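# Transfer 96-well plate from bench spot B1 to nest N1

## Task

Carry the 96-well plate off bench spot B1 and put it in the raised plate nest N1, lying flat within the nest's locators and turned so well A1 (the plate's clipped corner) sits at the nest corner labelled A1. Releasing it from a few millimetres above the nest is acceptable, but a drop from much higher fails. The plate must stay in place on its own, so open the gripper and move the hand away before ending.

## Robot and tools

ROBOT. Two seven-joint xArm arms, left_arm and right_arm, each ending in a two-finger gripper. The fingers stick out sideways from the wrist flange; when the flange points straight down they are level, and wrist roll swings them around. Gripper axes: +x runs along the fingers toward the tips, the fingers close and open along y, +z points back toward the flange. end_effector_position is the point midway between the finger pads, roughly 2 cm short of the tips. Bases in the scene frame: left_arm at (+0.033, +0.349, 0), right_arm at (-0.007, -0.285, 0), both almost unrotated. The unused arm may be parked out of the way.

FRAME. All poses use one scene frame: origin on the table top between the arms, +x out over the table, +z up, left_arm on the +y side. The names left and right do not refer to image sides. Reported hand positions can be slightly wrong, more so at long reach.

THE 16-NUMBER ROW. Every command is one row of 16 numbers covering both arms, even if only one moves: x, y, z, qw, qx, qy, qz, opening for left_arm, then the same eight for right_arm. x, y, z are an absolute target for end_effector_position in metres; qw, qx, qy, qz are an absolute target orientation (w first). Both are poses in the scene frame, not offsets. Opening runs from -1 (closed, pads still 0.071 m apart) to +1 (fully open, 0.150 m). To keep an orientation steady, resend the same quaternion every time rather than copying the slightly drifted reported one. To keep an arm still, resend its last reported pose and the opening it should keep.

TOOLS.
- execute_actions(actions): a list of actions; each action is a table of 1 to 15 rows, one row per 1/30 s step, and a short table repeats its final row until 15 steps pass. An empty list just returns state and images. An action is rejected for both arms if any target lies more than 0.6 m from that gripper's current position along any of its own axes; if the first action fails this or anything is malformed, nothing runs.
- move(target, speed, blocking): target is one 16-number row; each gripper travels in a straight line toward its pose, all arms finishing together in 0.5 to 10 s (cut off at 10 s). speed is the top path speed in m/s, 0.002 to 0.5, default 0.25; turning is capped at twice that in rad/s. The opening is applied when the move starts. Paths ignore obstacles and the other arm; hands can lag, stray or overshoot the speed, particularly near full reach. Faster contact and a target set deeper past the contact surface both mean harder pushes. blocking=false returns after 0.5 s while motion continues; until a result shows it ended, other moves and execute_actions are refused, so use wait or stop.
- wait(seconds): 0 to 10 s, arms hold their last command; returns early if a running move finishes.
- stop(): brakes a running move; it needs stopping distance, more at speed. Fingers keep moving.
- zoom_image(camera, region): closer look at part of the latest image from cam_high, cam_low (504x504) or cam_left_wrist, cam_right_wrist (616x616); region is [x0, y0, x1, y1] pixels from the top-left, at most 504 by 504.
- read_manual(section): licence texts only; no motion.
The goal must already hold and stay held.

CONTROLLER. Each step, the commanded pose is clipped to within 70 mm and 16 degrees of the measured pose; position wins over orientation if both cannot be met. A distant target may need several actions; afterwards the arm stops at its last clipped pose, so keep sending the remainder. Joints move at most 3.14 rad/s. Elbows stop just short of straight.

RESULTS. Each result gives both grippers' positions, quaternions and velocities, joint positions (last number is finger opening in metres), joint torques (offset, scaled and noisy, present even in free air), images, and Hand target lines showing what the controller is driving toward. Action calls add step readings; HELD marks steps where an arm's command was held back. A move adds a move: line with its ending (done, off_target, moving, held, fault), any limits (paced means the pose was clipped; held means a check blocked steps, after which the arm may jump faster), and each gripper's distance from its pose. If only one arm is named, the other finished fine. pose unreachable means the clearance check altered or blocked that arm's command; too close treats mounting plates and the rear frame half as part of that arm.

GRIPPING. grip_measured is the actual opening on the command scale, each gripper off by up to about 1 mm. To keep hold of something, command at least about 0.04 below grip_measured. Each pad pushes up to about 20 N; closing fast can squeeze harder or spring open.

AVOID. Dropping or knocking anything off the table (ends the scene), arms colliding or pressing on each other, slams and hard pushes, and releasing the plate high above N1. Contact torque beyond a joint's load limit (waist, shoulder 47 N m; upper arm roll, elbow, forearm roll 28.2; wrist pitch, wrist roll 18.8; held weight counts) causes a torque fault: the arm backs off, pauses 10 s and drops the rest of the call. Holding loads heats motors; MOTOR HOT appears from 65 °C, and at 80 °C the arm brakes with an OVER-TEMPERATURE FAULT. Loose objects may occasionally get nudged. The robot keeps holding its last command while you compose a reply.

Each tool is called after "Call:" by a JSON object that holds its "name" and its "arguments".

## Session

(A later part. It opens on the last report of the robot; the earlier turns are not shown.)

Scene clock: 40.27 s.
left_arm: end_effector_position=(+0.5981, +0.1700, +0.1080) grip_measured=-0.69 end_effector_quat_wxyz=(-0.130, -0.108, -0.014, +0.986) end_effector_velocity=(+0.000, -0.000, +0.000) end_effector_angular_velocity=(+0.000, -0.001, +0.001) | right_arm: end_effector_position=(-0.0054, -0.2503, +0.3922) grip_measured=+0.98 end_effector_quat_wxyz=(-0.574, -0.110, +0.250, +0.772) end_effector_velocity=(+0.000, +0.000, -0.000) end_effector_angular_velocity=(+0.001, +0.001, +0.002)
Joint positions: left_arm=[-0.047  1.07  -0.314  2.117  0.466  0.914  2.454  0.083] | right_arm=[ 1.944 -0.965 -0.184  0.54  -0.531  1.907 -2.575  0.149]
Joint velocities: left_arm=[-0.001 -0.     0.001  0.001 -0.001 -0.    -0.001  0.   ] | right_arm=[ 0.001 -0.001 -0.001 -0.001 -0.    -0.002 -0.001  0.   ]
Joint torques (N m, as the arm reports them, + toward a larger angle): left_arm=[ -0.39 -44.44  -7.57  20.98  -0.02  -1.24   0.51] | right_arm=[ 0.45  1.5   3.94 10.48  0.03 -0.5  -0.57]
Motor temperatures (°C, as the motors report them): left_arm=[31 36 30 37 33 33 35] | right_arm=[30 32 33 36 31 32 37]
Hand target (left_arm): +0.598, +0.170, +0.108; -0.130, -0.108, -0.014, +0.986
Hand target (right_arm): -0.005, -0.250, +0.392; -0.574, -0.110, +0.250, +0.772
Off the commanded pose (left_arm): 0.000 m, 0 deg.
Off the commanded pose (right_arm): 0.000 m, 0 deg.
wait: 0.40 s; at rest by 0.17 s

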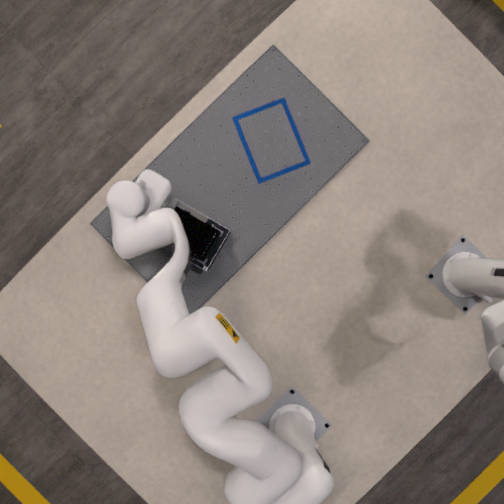

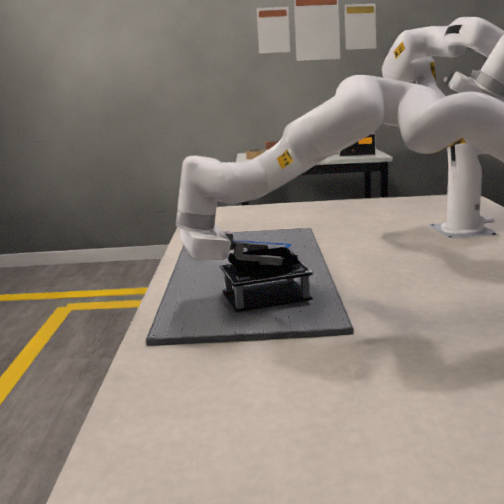

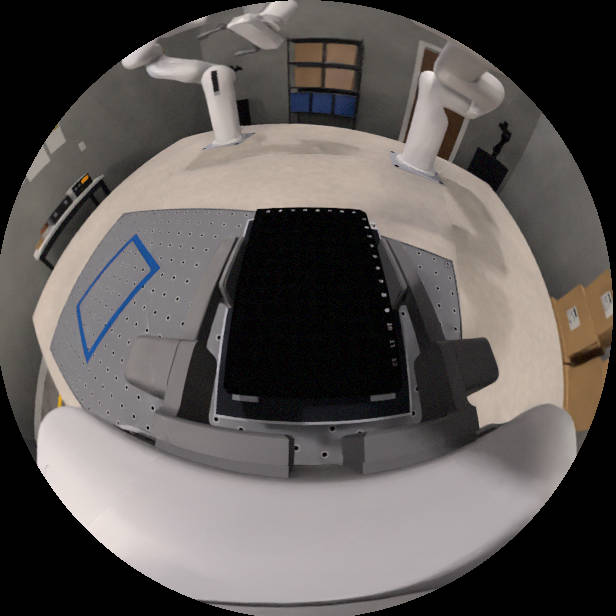

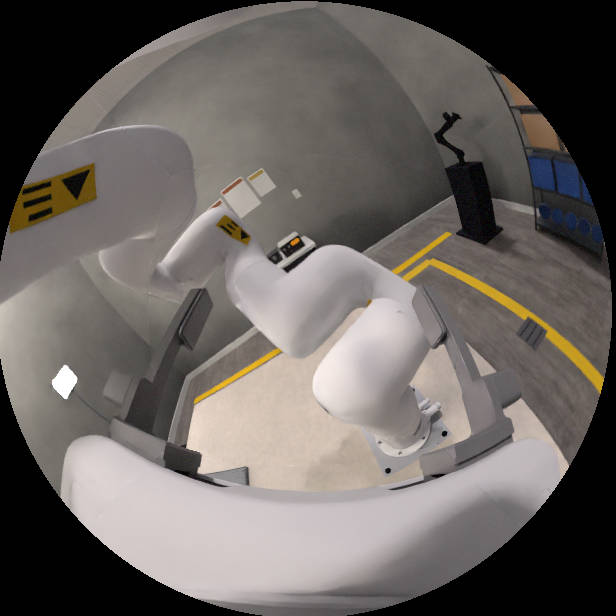

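Call:
{"name": "move", "arguments": {"target": [0.598, 0.170, 0.100, 0.12975, 0.10794, 0.01421, -0.98555, -0.8, -0.0054, -0.2503, 0.3922, -0.574, -0.110, 0.250, 0.772, 1], "speed": 0.03}}

Call:
{"name": "zoom_image", "arguments": {"camera": "cam_low", "region": [210, 225, 320, 300]}}

Call:
{"name": "zoom_image", "arguments": {"camera": "cam_left_wrist", "region": [200, 340, 430, 450]}}

Call:
{"name": "zoom_image", "arguments": {"camera": "cam_left_wrist", "region": [210, 180, 420, 280]}}

Call:
{"name": "zoom_image", "arguments": {"camera": "cam_high", "region": [180, 215, 236, 275]}}

Scene clock: 42.37 s.
left_arm: end_effector_position=(+0.5980, +0.1700, +0.1001) grip_measured=-0.69 end_effector_quat_wxyz=(-0.130, -0.108, -0.014, +0.986) end_effector_velocity=(+0.001, -0.000, -0.001) end_effector_angular_velocity=(-0.002, -0.003, +0.002) | right_arm: end_effector_position=(-0.0054, -0.2503, +0.3922) grip_measured=+0.98 end_effector_quat_wxyz=(-0.574, -0.110, +0.250, +0.772) end_effector_velocity=(+0.000, +0.000, +0.000) end_effector_angular_velocity=(+0.003, -0.001, +0.002)
Joint positions: left_arm=[-0.048  1.082 -0.311  2.117  0.469  0.902  2.451  0.083] | right_arm=[ 1.944 -0.965 -0.184  0.54  -0.531  1.907 -2.575  0.149]
Joint velocities: left_arm=[-0.     0.003  0.     0.002  0.001 -0.004 -0.002  0.   ] | right_arm=[ 0.    -0.001  0.     0.001 -0.002 -0.002 -0.001 -0.   ]
Joint torques (N m, as the arm reports them, + toward a larger angle): left_arm=[ -0.38 -44.65  -7.63  21.09   0.01  -1.14   0.57] | right_arm=[ 0.37  1.7   3.89 10.31  0.06 -0.45 -0.55]
Motor temperatures (°C, as the motors report them): left_arm=[31 36 30 37 33 33 35] | right_arm=[30 32 33 36 31 32 37]
Hand target (left_arm): +0.598, +0.170, +0.100; -0.130, -0.108, -0.014, +0.986
Hand target (right_arm): -0.005, -0.250, +0.392; -0.574, -0.110, +0.250, +0.772
Off the commanded pose (left_arm): 0.000 m, 0 deg.
Off the commanded pose (right_arm): 0.000 m, 0 deg.
move: done

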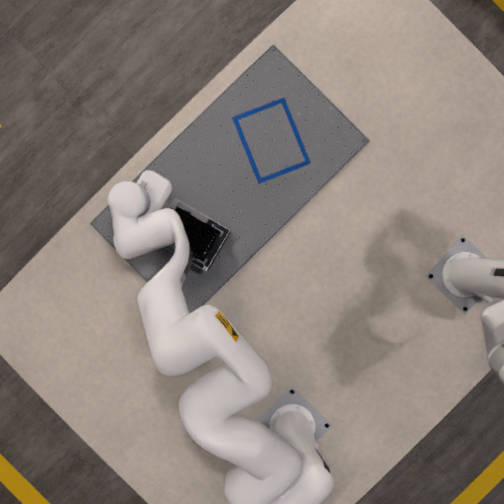

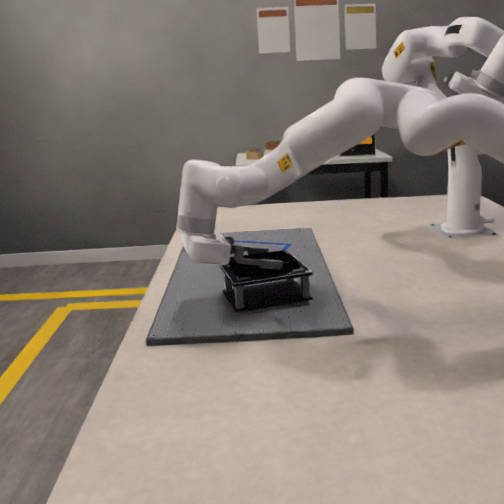

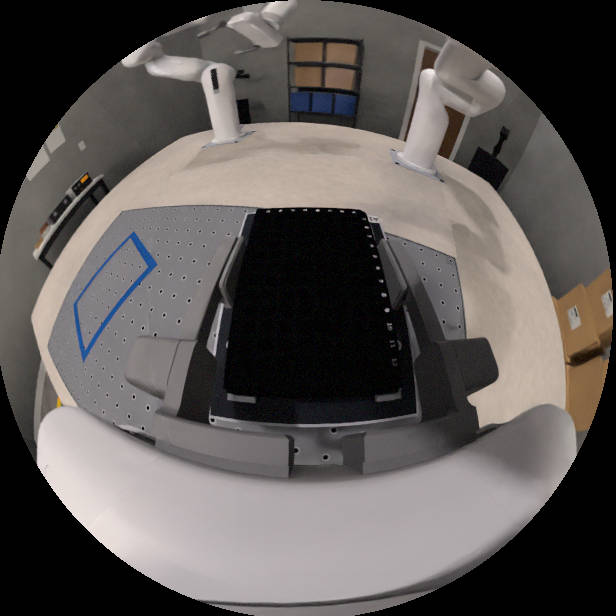

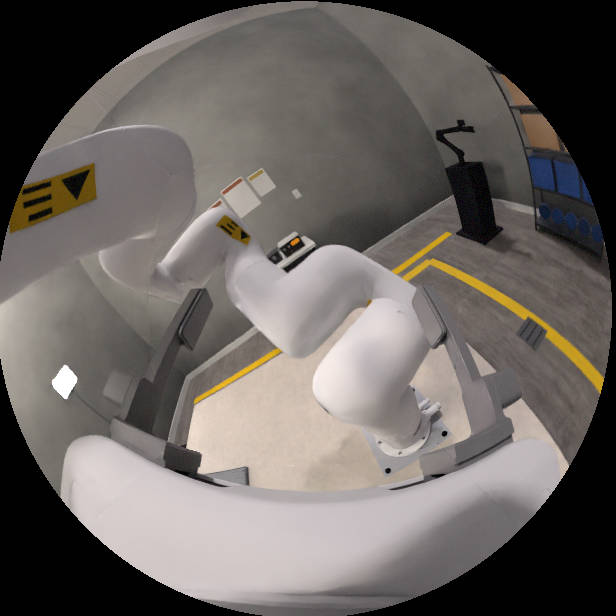

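Region (210, 225, 320, 300) of cam_low's 504x504 image, scaled by 4.582, with more detail than that image has; it fills the top 344 rows of this view, and the rest is white.

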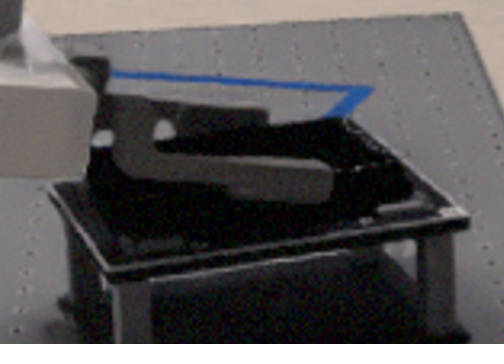

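Region (200, 340, 430, 450) of cam_left_wrist's 616x616 image, scaled by 2.191, with more detail than that image has; it fills the top 241 rows of this view, and the rest is white.

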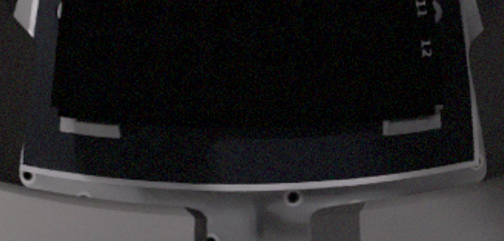

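Region (210, 180, 420, 280) of cam_left_wrist's 616x616 image, scaled by 2.400, with more detail than that image has; it fills the top 240 rows of this view, and the rest is white.

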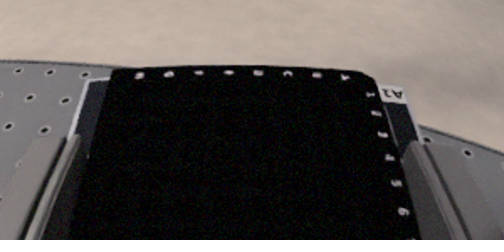

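Region (180, 215, 236, 275) of cam_high's 504x504 image, scaled by 8.400, with more detail than that image has; it fills the left 470 columns of this view, and the rest is white.

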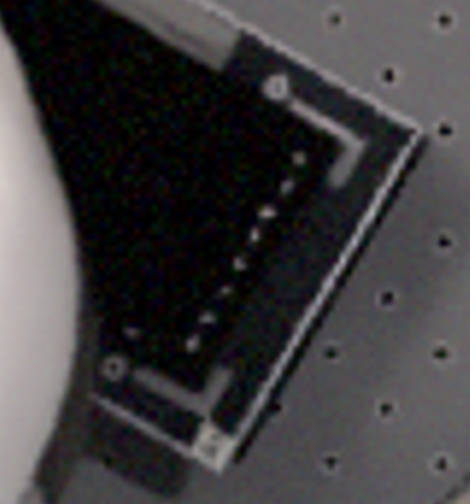

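Call:
{"name": "zoom_image", "arguments": {"camera": "cam_left_wrist", "region": [205, 360, 275, 420]}}

Call:
{"name": "zoom_image", "arguments": {"camera": "cam_left_wrist", "region": [355, 360, 425, 420]}}

Call:
{"name": "zoom_image", "arguments": {"camera": "cam_low", "region": [270, 245, 320, 285]}}

Call:
{"name": "zoom_image", "arguments": {"camera": "cam_low", "region": [215, 250, 265, 290]}}

Region (205, 360, 275, 420) of cam_left_wrist's 616x616 image, scaled by 7.200, with more detail than that image has; it fills the top 432 rows of this view, and the rest is white.

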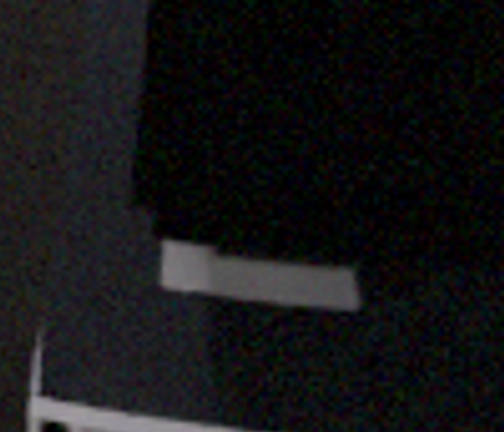

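Region (355, 360, 425, 420) of cam_left_wrist's 616x616 image, scaled by 7.200, with more detail than that image has; it fills the top 432 rows of this view, and the rest is white.

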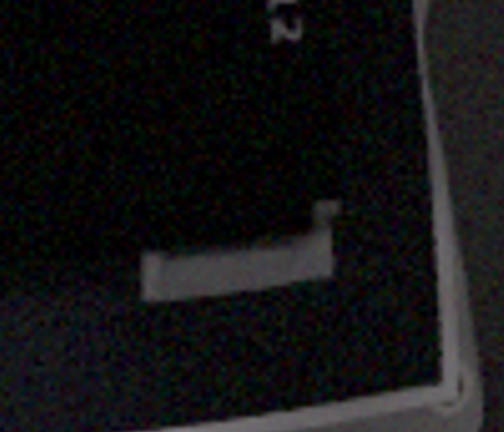

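Region (270, 245, 320, 285) of cam_low's 504x504 image, scaled by 10.080, with more detail than that image has; it fills the top 403 rows of this view, and the rest is white.

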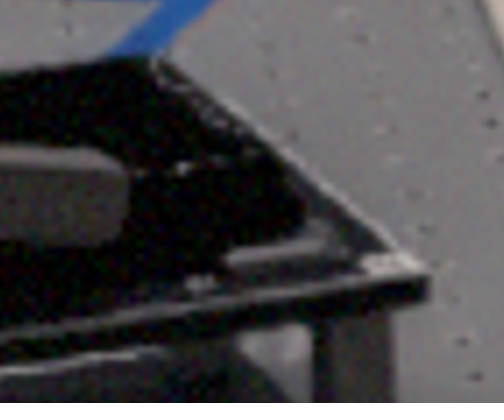

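Region (215, 250, 265, 290) of cam_low's 504x504 image, scaled by 10.080, with more detail than that image has; it fills the top 403 rows of this view, and the rest is white.

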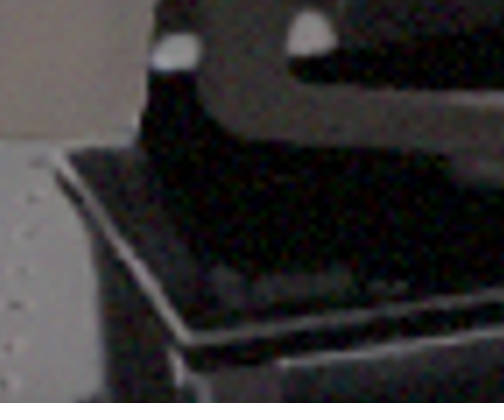

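Call:
{"name": "move", "arguments": {"target": [0.5952, 0.1708, 0.098, 0.12975, 0.10794, 0.01421, -0.98555, -0.8, -0.0054, -0.2503, 0.3922, -0.574, -0.110, 0.250, 0.772, 1], "speed": 0.02}}

Call:
{"name": "zoom_image", "arguments": {"camera": "cam_left_wrist", "region": [205, 360, 275, 420]}}

Call:
{"name": "zoom_image", "arguments": {"camera": "cam_left_wrist", "region": [355, 360, 425, 420]}}

Call:
{"name": "zoom_image", "arguments": {"camera": "cam_high", "region": [180, 215, 236, 275]}}

Call:
{"name": "zoom_image", "arguments": {"camera": "cam_left_wrist", "region": [210, 180, 420, 280]}}

Scene clock: 46.33 s.
left_arm: end_effector_position=(+0.5953, +0.1708, +0.0981) grip_measured=-0.69 end_effector_quat_wxyz=(-0.130, -0.108, -0.014, +0.986) end_effector_velocity=(-0.001, +0.000, -0.001) end_effector_angular_velocity=(+0.001, -0.000, -0.001) | right_arm: end_effector_position=(-0.0054, -0.2503, +0.3922) grip_measured=+0.98 end_effector_quat_wxyz=(-0.574, -0.110, +0.250, +0.772) end_effector_velocity=(+0.000, -0.000, +0.000) end_effector_angular_velocity=(-0.002, +0.000, -0.000)
Joint positions: left_arm=[-0.043  1.072 -0.31   2.09   0.472  0.887  2.445  0.083] | right_arm=[ 1.944 -0.965 -0.184  0.54  -0.531  1.907 -2.575  0.149]
Joint velocities: left_arm=[ 0.001 -0.005  0.001 -0.013  0.002 -0.007 -0.002  0.   ] | right_arm=[ 0.     0.    -0.001 -0.    -0.     0.001 -0.001  0.   ]
Joint torques (N m, as the arm reports them, + toward a larger angle): left_arm=[ -0.6  -44.23  -7.58  21.14  -0.17  -1.18   0.47] | right_arm=[ 0.45  1.41  3.94 10.48  0.05 -0.47 -0.49]
Motor temperatures (°C, as the motors report them): left_arm=[31 36 30 37 33 33 35] | right_arm=[30 32 33 36 31 32 37]
Hand target (left_arm): +0.595, +0.171, +0.098; -0.130, -0.108, -0.014, +0.986
Hand target (right_arm): -0.005, -0.250, +0.392; -0.574, -0.110, +0.250, +0.772
Off the commanded pose (left_arm): 0.000 m, 0 deg.
Off the commanded pose (right_arm): 0.000 m, 0 deg.
move: done

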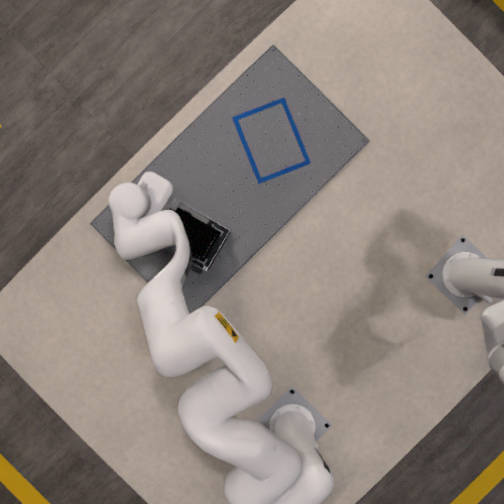

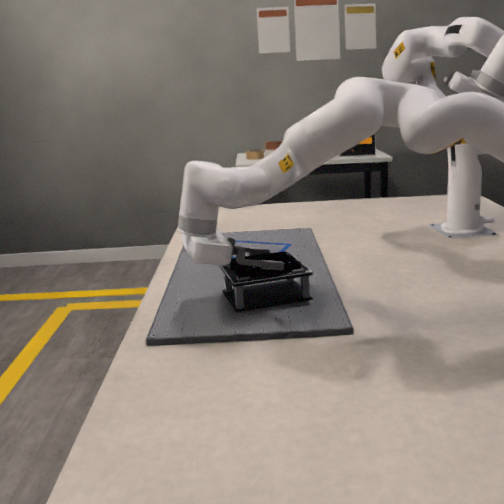

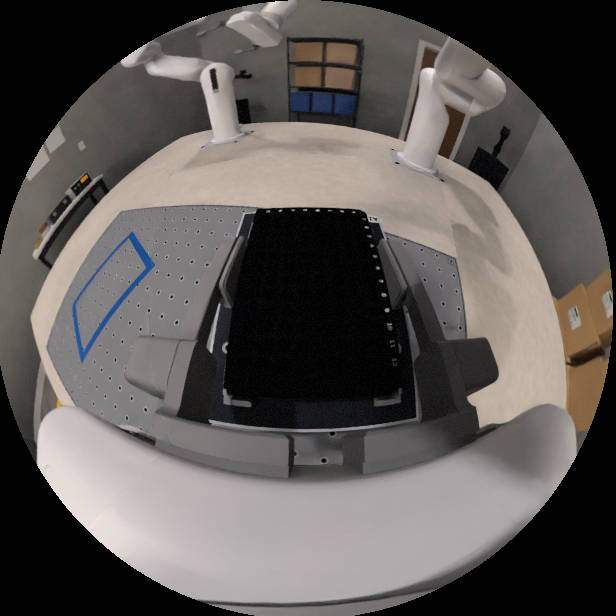

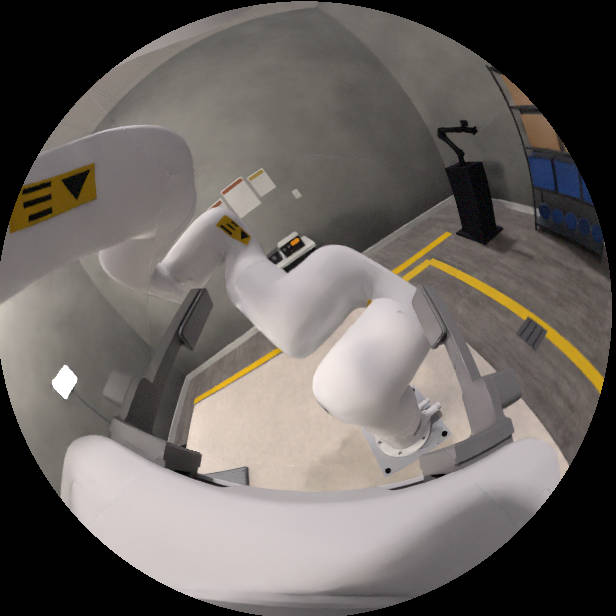

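Region (205, 360, 275, 420) of cam_left_wrist's 616x616 image, scaled by 7.200, with more detail than that image has; it fills the top 432 rows of this view, and the rest is white.

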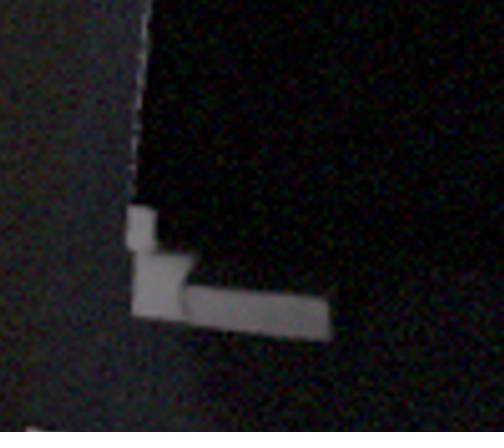

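Region (355, 360, 425, 420) of cam_left_wrist's 616x616 image, scaled by 7.200, with more detail than that image has; it fills the top 432 rows of this view, and the rest is white.

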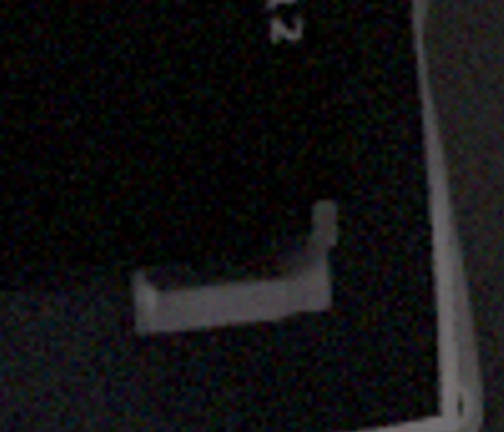

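Region (180, 215, 236, 275) of cam_high's 504x504 image, scaled by 8.400, with more detail than that image has; it fills the left 470 columns of this view, and the rest is white.

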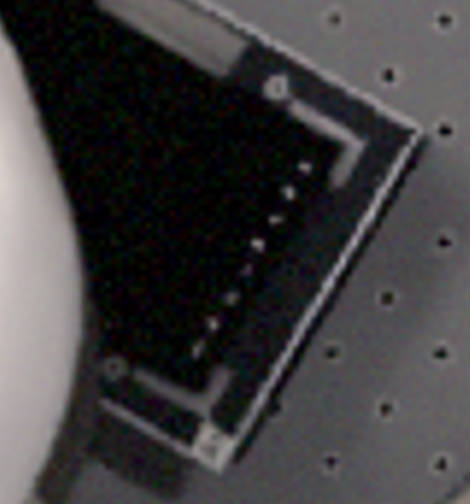

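Region (210, 180, 420, 280) of cam_left_wrist's 616x616 image, scaled by 2.400, with more detail than that image has; it fills the top 240 rows of this view, and the rest is white.

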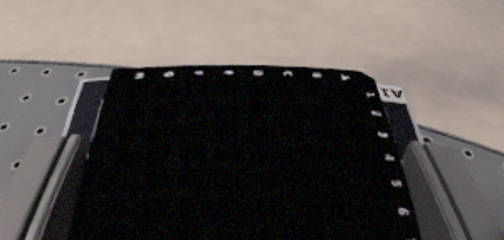

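Call:
{"name": "move", "arguments": {"target": [0.5952, 0.1708, 0.0935, 0.12975, 0.10794, 0.01421, -0.98555, -0.8, -0.0054, -0.2503, 0.3922, -0.574, -0.110, 0.250, 0.772, 1], "speed": 0.012}}

Call:
{"name": "zoom_image", "arguments": {"camera": "cam_left_wrist", "region": [205, 340, 285, 420]}}

Call:
{"name": "zoom_image", "arguments": {"camera": "cam_left_wrist", "region": [345, 340, 425, 420]}}

Call:
{"name": "zoom_image", "arguments": {"camera": "cam_low", "region": [215, 240, 320, 295]}}

Call:
{"name": "zoom_image", "arguments": {"camera": "cam_left_wrist", "region": [210, 180, 420, 280]}}

Scene clock: 48.17 s.
left_arm: end_effector_position=(+0.5956, +0.1709, +0.0946) grip_measured=-0.68 end_effector_quat_wxyz=(-0.130, -0.109, -0.014, +0.985) end_effector_velocity=(+0.000, -0.000, -0.001) end_effector_angular_velocity=(+0.000, -0.002, +0.000) | right_arm: end_effector_position=(-0.0054, -0.2503, +0.3922) grip_measured=+0.98 end_effector_quat_wxyz=(-0.574, -0.110, +0.250, +0.772) end_effector_velocity=(+0.000, -0.000, -0.000) end_effector_angular_velocity=(-0.002, -0.001, -0.001)
Joint positions: left_arm=[-0.044  1.077 -0.308  2.091  0.473  0.88   2.444  0.083] | right_arm=[ 1.944 -0.965 -0.184  0.54  -0.531  1.907 -2.575  0.149]
Joint velocities: left_arm=[-0.001  0.003  0.     0.001  0.002 -0.003 -0.002  0.   ] | right_arm=[-0.     0.    -0.    -0.001 -0.     0.001  0.    -0.   ]
Joint torques (N m, as the arm reports them, + toward a larger angle): left_arm=[ -1.32 -40.4   -7.43  19.     0.11  -1.73   0.04] | right_arm=[ 0.57  1.52  3.89 10.57  0.04 -0.43 -0.55]
Motor temperatures (°C, as the motors report them): left_arm=[31 36 30 37 33 33 35] | right_arm=[30 32 33 36 31 32 37]
Hand target (left_arm): +0.595, +0.171, +0.093; -0.130, -0.108, -0.014, +0.986
Hand target (right_arm): -0.005, -0.250, +0.392; -0.574, -0.110, +0.250, +0.772
Off the commanded pose (left_arm): 0.001 m, 0 deg.
Off the commanded pose (right_arm): 0.000 m, 0 deg.
move: done

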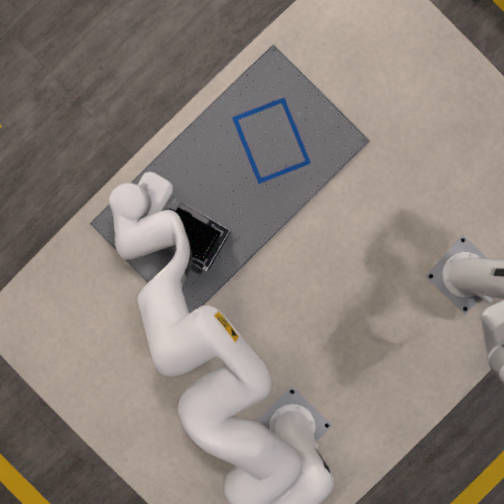

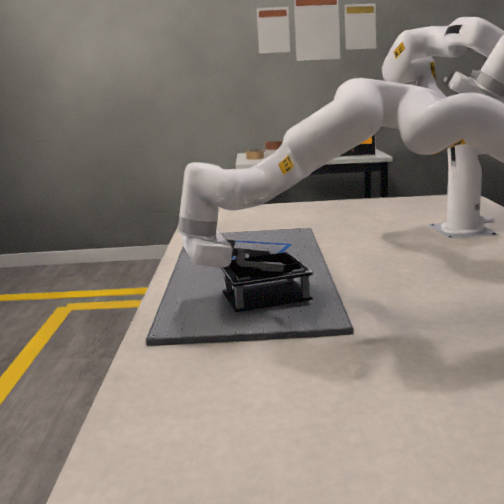

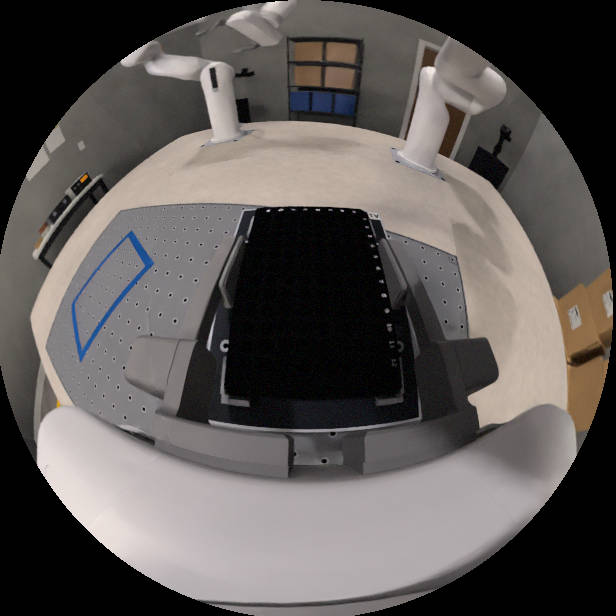

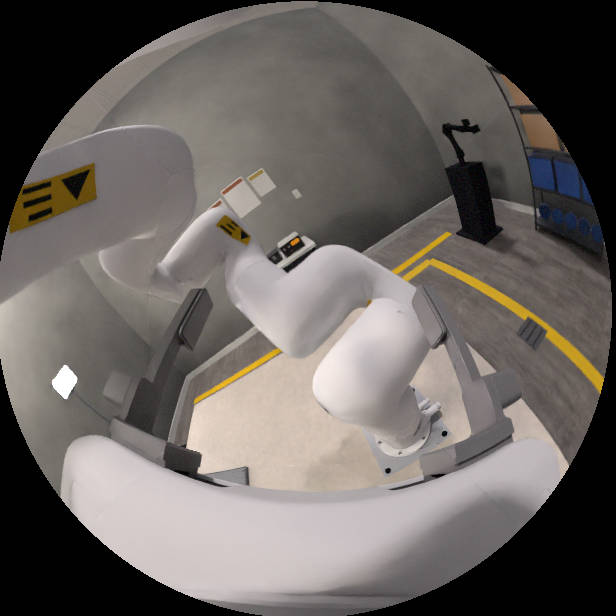

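Region (205, 340, 285, 420) of cam_left_wrist's 616x616 image, scaled by 6.300, with more detail than that image has.

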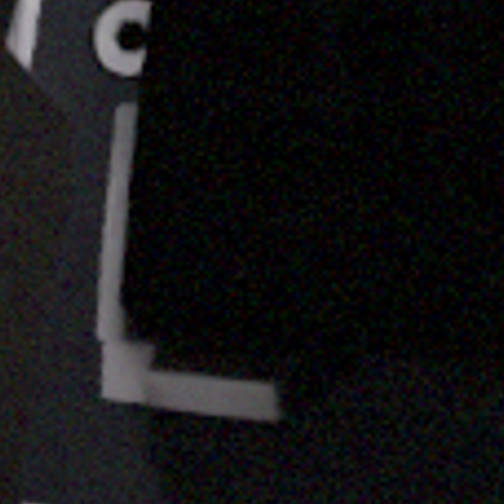

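Region (345, 340, 425, 420) of cam_left_wrist's 616x616 image, scaled by 6.300, with more detail than that image has.

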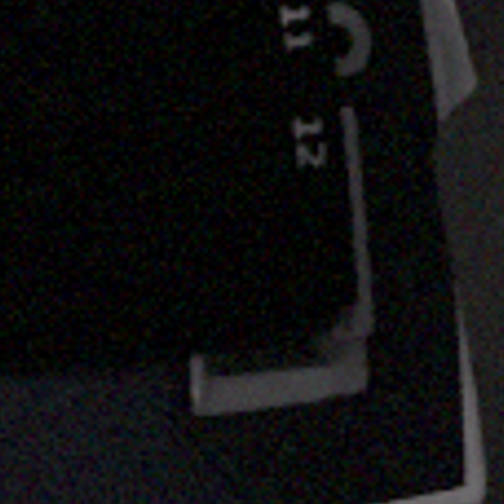

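Region (215, 240, 320, 295) of cam_low's 504x504 image, scaled by 4.800, with more detail than that image has; it fills the top 264 rows of this view, and the rest is white.

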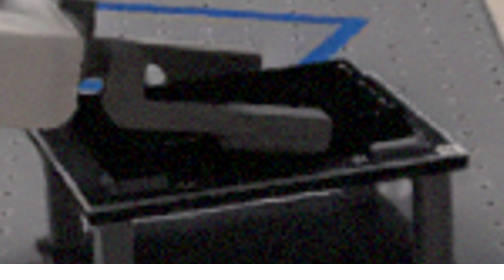

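Region (210, 180, 420, 280) of cam_left_wrist's 616x616 image, scaled by 2.400, with more detail than that image has; it fills the top 240 rows of this view, and the rest is white.

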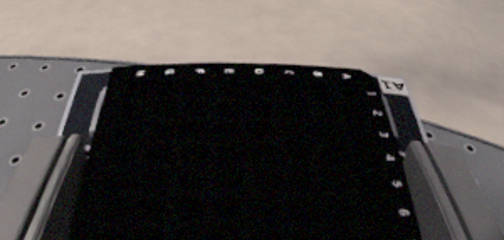

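Call:
{"name": "move", "arguments": {"target": [0.5960, 0.1708, 0.0958, 0.12975, 0.10794, 0.01421, -0.98555, -0.8, -0.0054, -0.2503, 0.3922, -0.574, -0.110, 0.250, 0.772, 1], "speed": 0.012}}

Call:
{"name": "zoom_image", "arguments": {"camera": "cam_high", "region": [180, 215, 236, 275]}}

Scene clock: 49.37 s.
left_arm: end_effector_position=(+0.5956, +0.1709, +0.0949) grip_measured=-0.68 end_effector_quat_wxyz=(-0.130, -0.107, -0.015, +0.986) end_effector_velocity=(+0.000, -0.000, +0.002) end_effector_angular_velocity=(+0.000, -0.001, -0.002) | right_arm: end_effector_position=(-0.0054, -0.2503, +0.3922) grip_measured=+0.98 end_effector_quat_wxyz=(-0.574, -0.110, +0.250, +0.772) end_effector_velocity=(-0.000, +0.000, +0.000) end_effector_angular_velocity=(+0.000, -0.001, -0.001)
Joint positions: left_arm=[-0.045  1.079 -0.309  2.096  0.472  0.886  2.445  0.083] | right_arm=[ 1.944 -0.965 -0.184  0.54  -0.531  1.907 -2.575  0.149]
Joint velocities: left_arm=[-0.001 -0.    -0.001  0.004  0.     0.003  0.002 -0.   ] | right_arm=[-0.001  0.     0.     0.001 -0.     0.     0.001 -0.   ]
Joint torques (N m, as the arm reports them, + toward a larger angle): left_arm=[ -1.28 -42.32  -8.16  19.92  -0.14  -1.51   0.07] | right_arm=[ 0.4   1.49  3.99 10.54  0.06 -0.42 -0.55]
Motor temperatures (°C, as the motors report them): left_arm=[31 36 30 37 33 33 35] | right_arm=[30 32 33 36 31 32 37]
Hand target (left_arm): +0.596, +0.171, +0.096; -0.130, -0.108, -0.014, +0.986
Hand target (right_arm): -0.005, -0.250, +0.392; -0.574, -0.110, +0.250, +0.772
Off the commanded pose (left_arm): 0.001 m, 0 deg.
Off the commanded pose (right_arm): 0.000 m, 0 deg.
move: done

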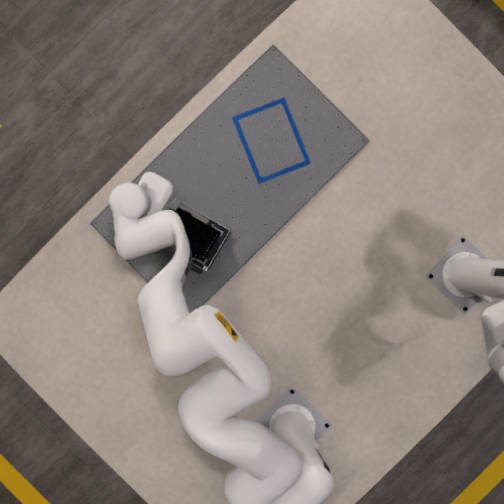

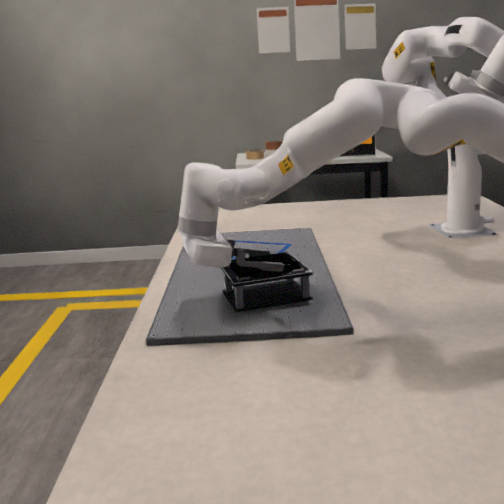

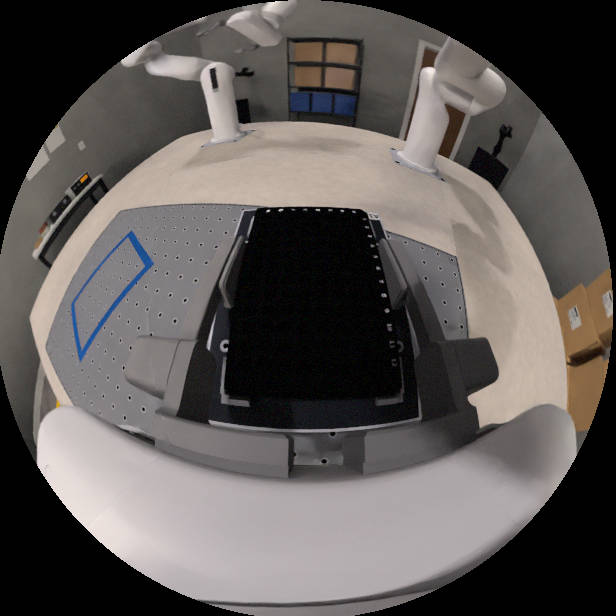

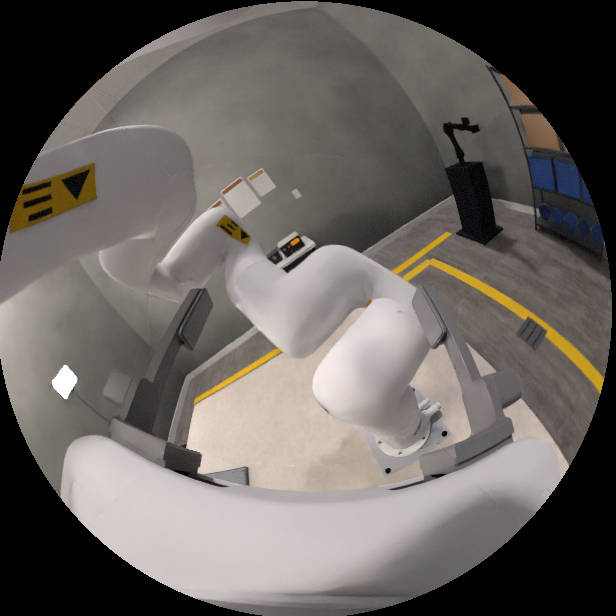

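Region (180, 215, 236, 275) of cam_high's 504x504 image, scaled by 8.400, with more detail than that image has; it fills the left 470 columns of this view, and the rest is white.

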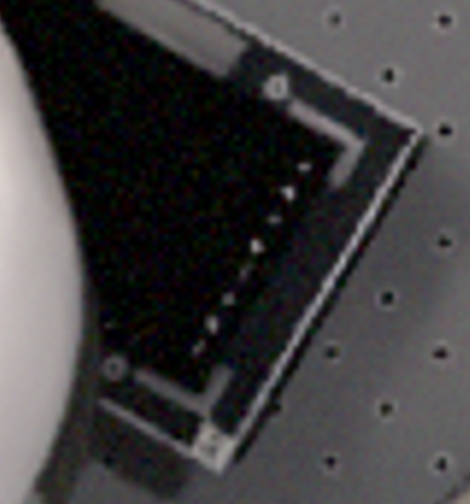

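Call:
{"name": "wait", "arguments": {"seconds": 0}}

Call:
{"name": "zoom_image", "arguments": {"camera": "cam_left_wrist", "region": [225, 195, 285, 255]}}

Call:
{"name": "zoom_image", "arguments": {"camera": "cam_left_wrist", "region": [340, 195, 400, 255]}}

Call:
{"name": "zoom_image", "arguments": {"camera": "cam_left_wrist", "region": [205, 340, 285, 420]}}

Call:
{"name": "zoom_image", "arguments": {"camera": "cam_left_wrist", "region": [345, 340, 425, 420]}}

Scene clock: 50.80 s.
left_arm: end_effector_position=(+0.5960, +0.1709, +0.0958) grip_measured=-0.69 end_effector_quat_wxyz=(-0.130, -0.108, -0.014, +0.986) end_effector_velocity=(+0.000, -0.000, +0.000) end_effector_angular_velocity=(-0.002, +0.000, +0.001) | right_arm: end_effector_position=(-0.0054, -0.2503, +0.3922) grip_measured=+0.98 end_effector_quat_wxyz=(-0.574, -0.110, +0.250, +0.772) end_effector_velocity=(+0.000, -0.001, +0.000) end_effector_angular_velocity=(+0.001, +0.001, +0.002)
Joint positions: left_arm=[-0.045  1.079 -0.309  2.097  0.472  0.886  2.446  0.083] | right_arm=[ 1.944 -0.965 -0.184  0.54  -0.531  1.907 -2.575  0.149]
Joint velocities: left_arm=[ 0.001  0.    -0.001  0.    -0.002 -0.     0.001 -0.   ] | right_arm=[ 0.    -0.002  0.001 -0.     0.001  0.001 -0.001  0.   ]
Joint torques (N m, as the arm reports them, + toward a larger angle): left_arm=[ -1.53 -45.27  -9.38  21.57  -0.69  -1.56   0.11] | right_arm=[ 0.43  1.54  3.86 10.46  0.   -0.4  -0.49]
Motor temperatures (°C, as the motors report them): left_arm=[31 36 30 37 33 33 35] | right_arm=[30 32 33 36 31 32 37]
Hand target (left_arm): +0.596, +0.171, +0.096; -0.130, -0.108, -0.014, +0.986
Hand target (right_arm): -0.005, -0.250, +0.392; -0.574, -0.110, +0.250, +0.772
Off the commanded pose (left_arm): 0.000 m, 0 deg.
Off the commanded pose (right_arm): 0.000 m, 0 deg.

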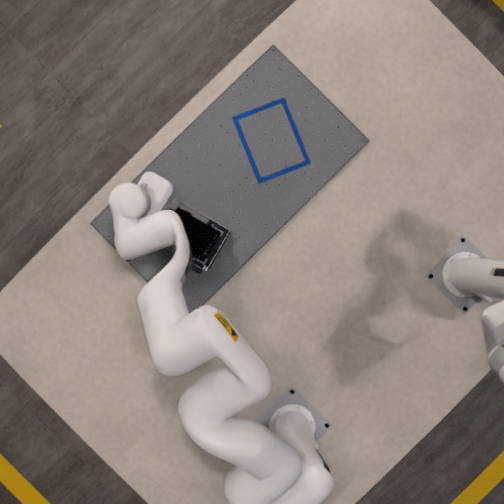

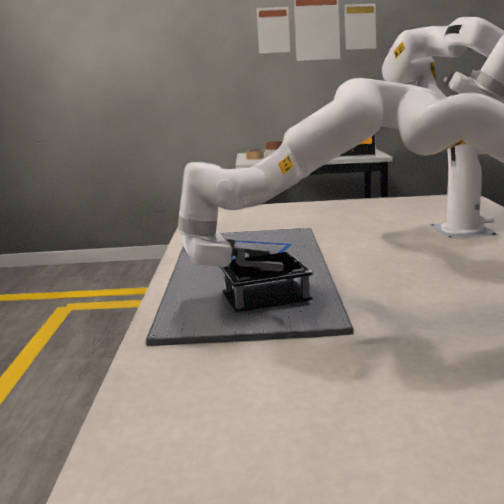

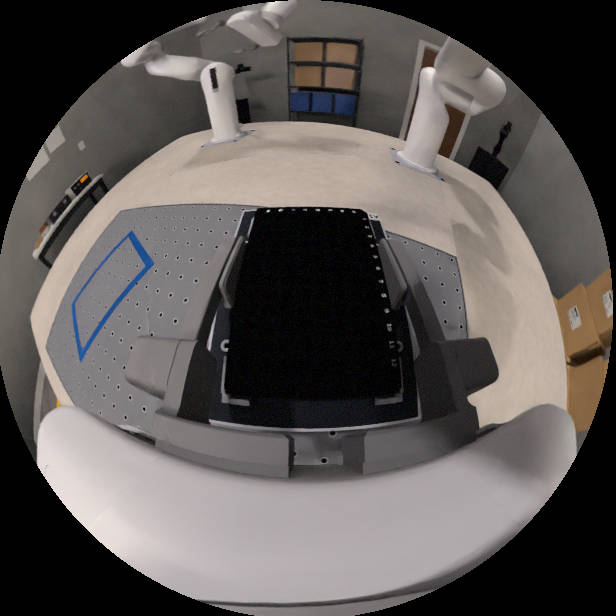

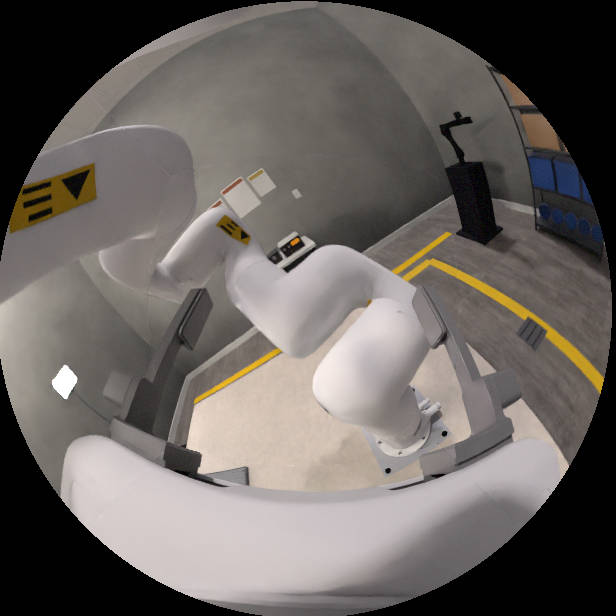

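Region (225, 195, 285, 255) of cam_left_wrist's 616x616 image, scaled by 8.400, with more detail than that image has.

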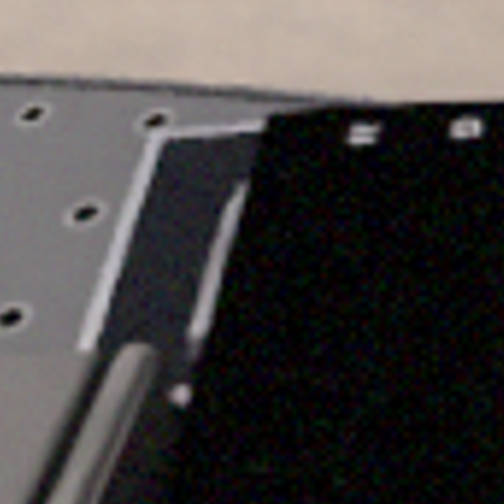

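Region (340, 195, 400, 255) of cam_left_wrist's 616x616 image, scaled by 8.400, with more detail than that image has.

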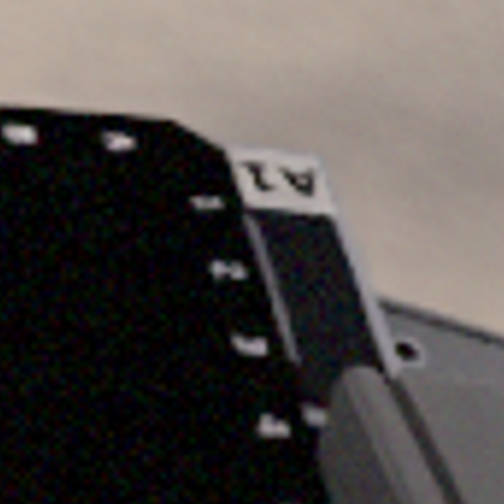

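Region (205, 340, 285, 420) of cam_left_wrist's 616x616 image, scaled by 6.300, with more detail than that image has.

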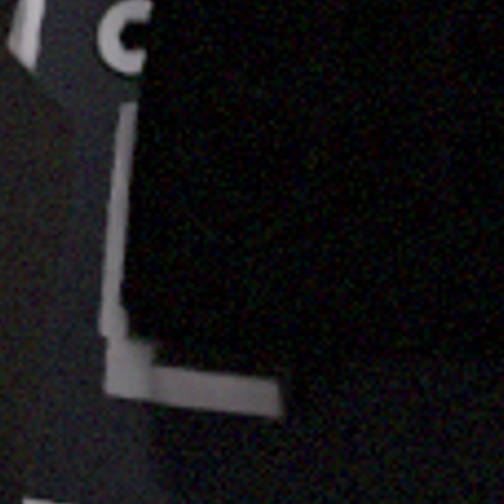

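Region (345, 340, 425, 420) of cam_left_wrist's 616x616 image, scaled by 6.300, with more detail than that image has.

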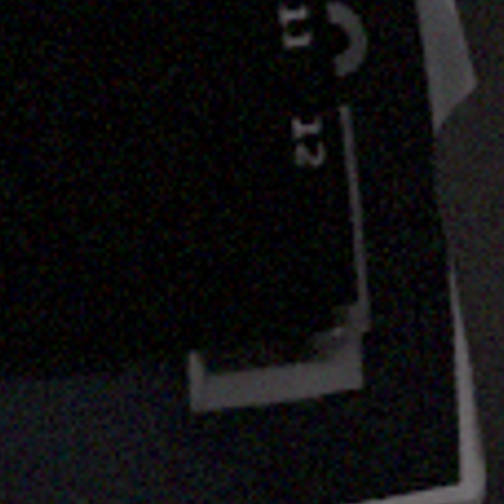

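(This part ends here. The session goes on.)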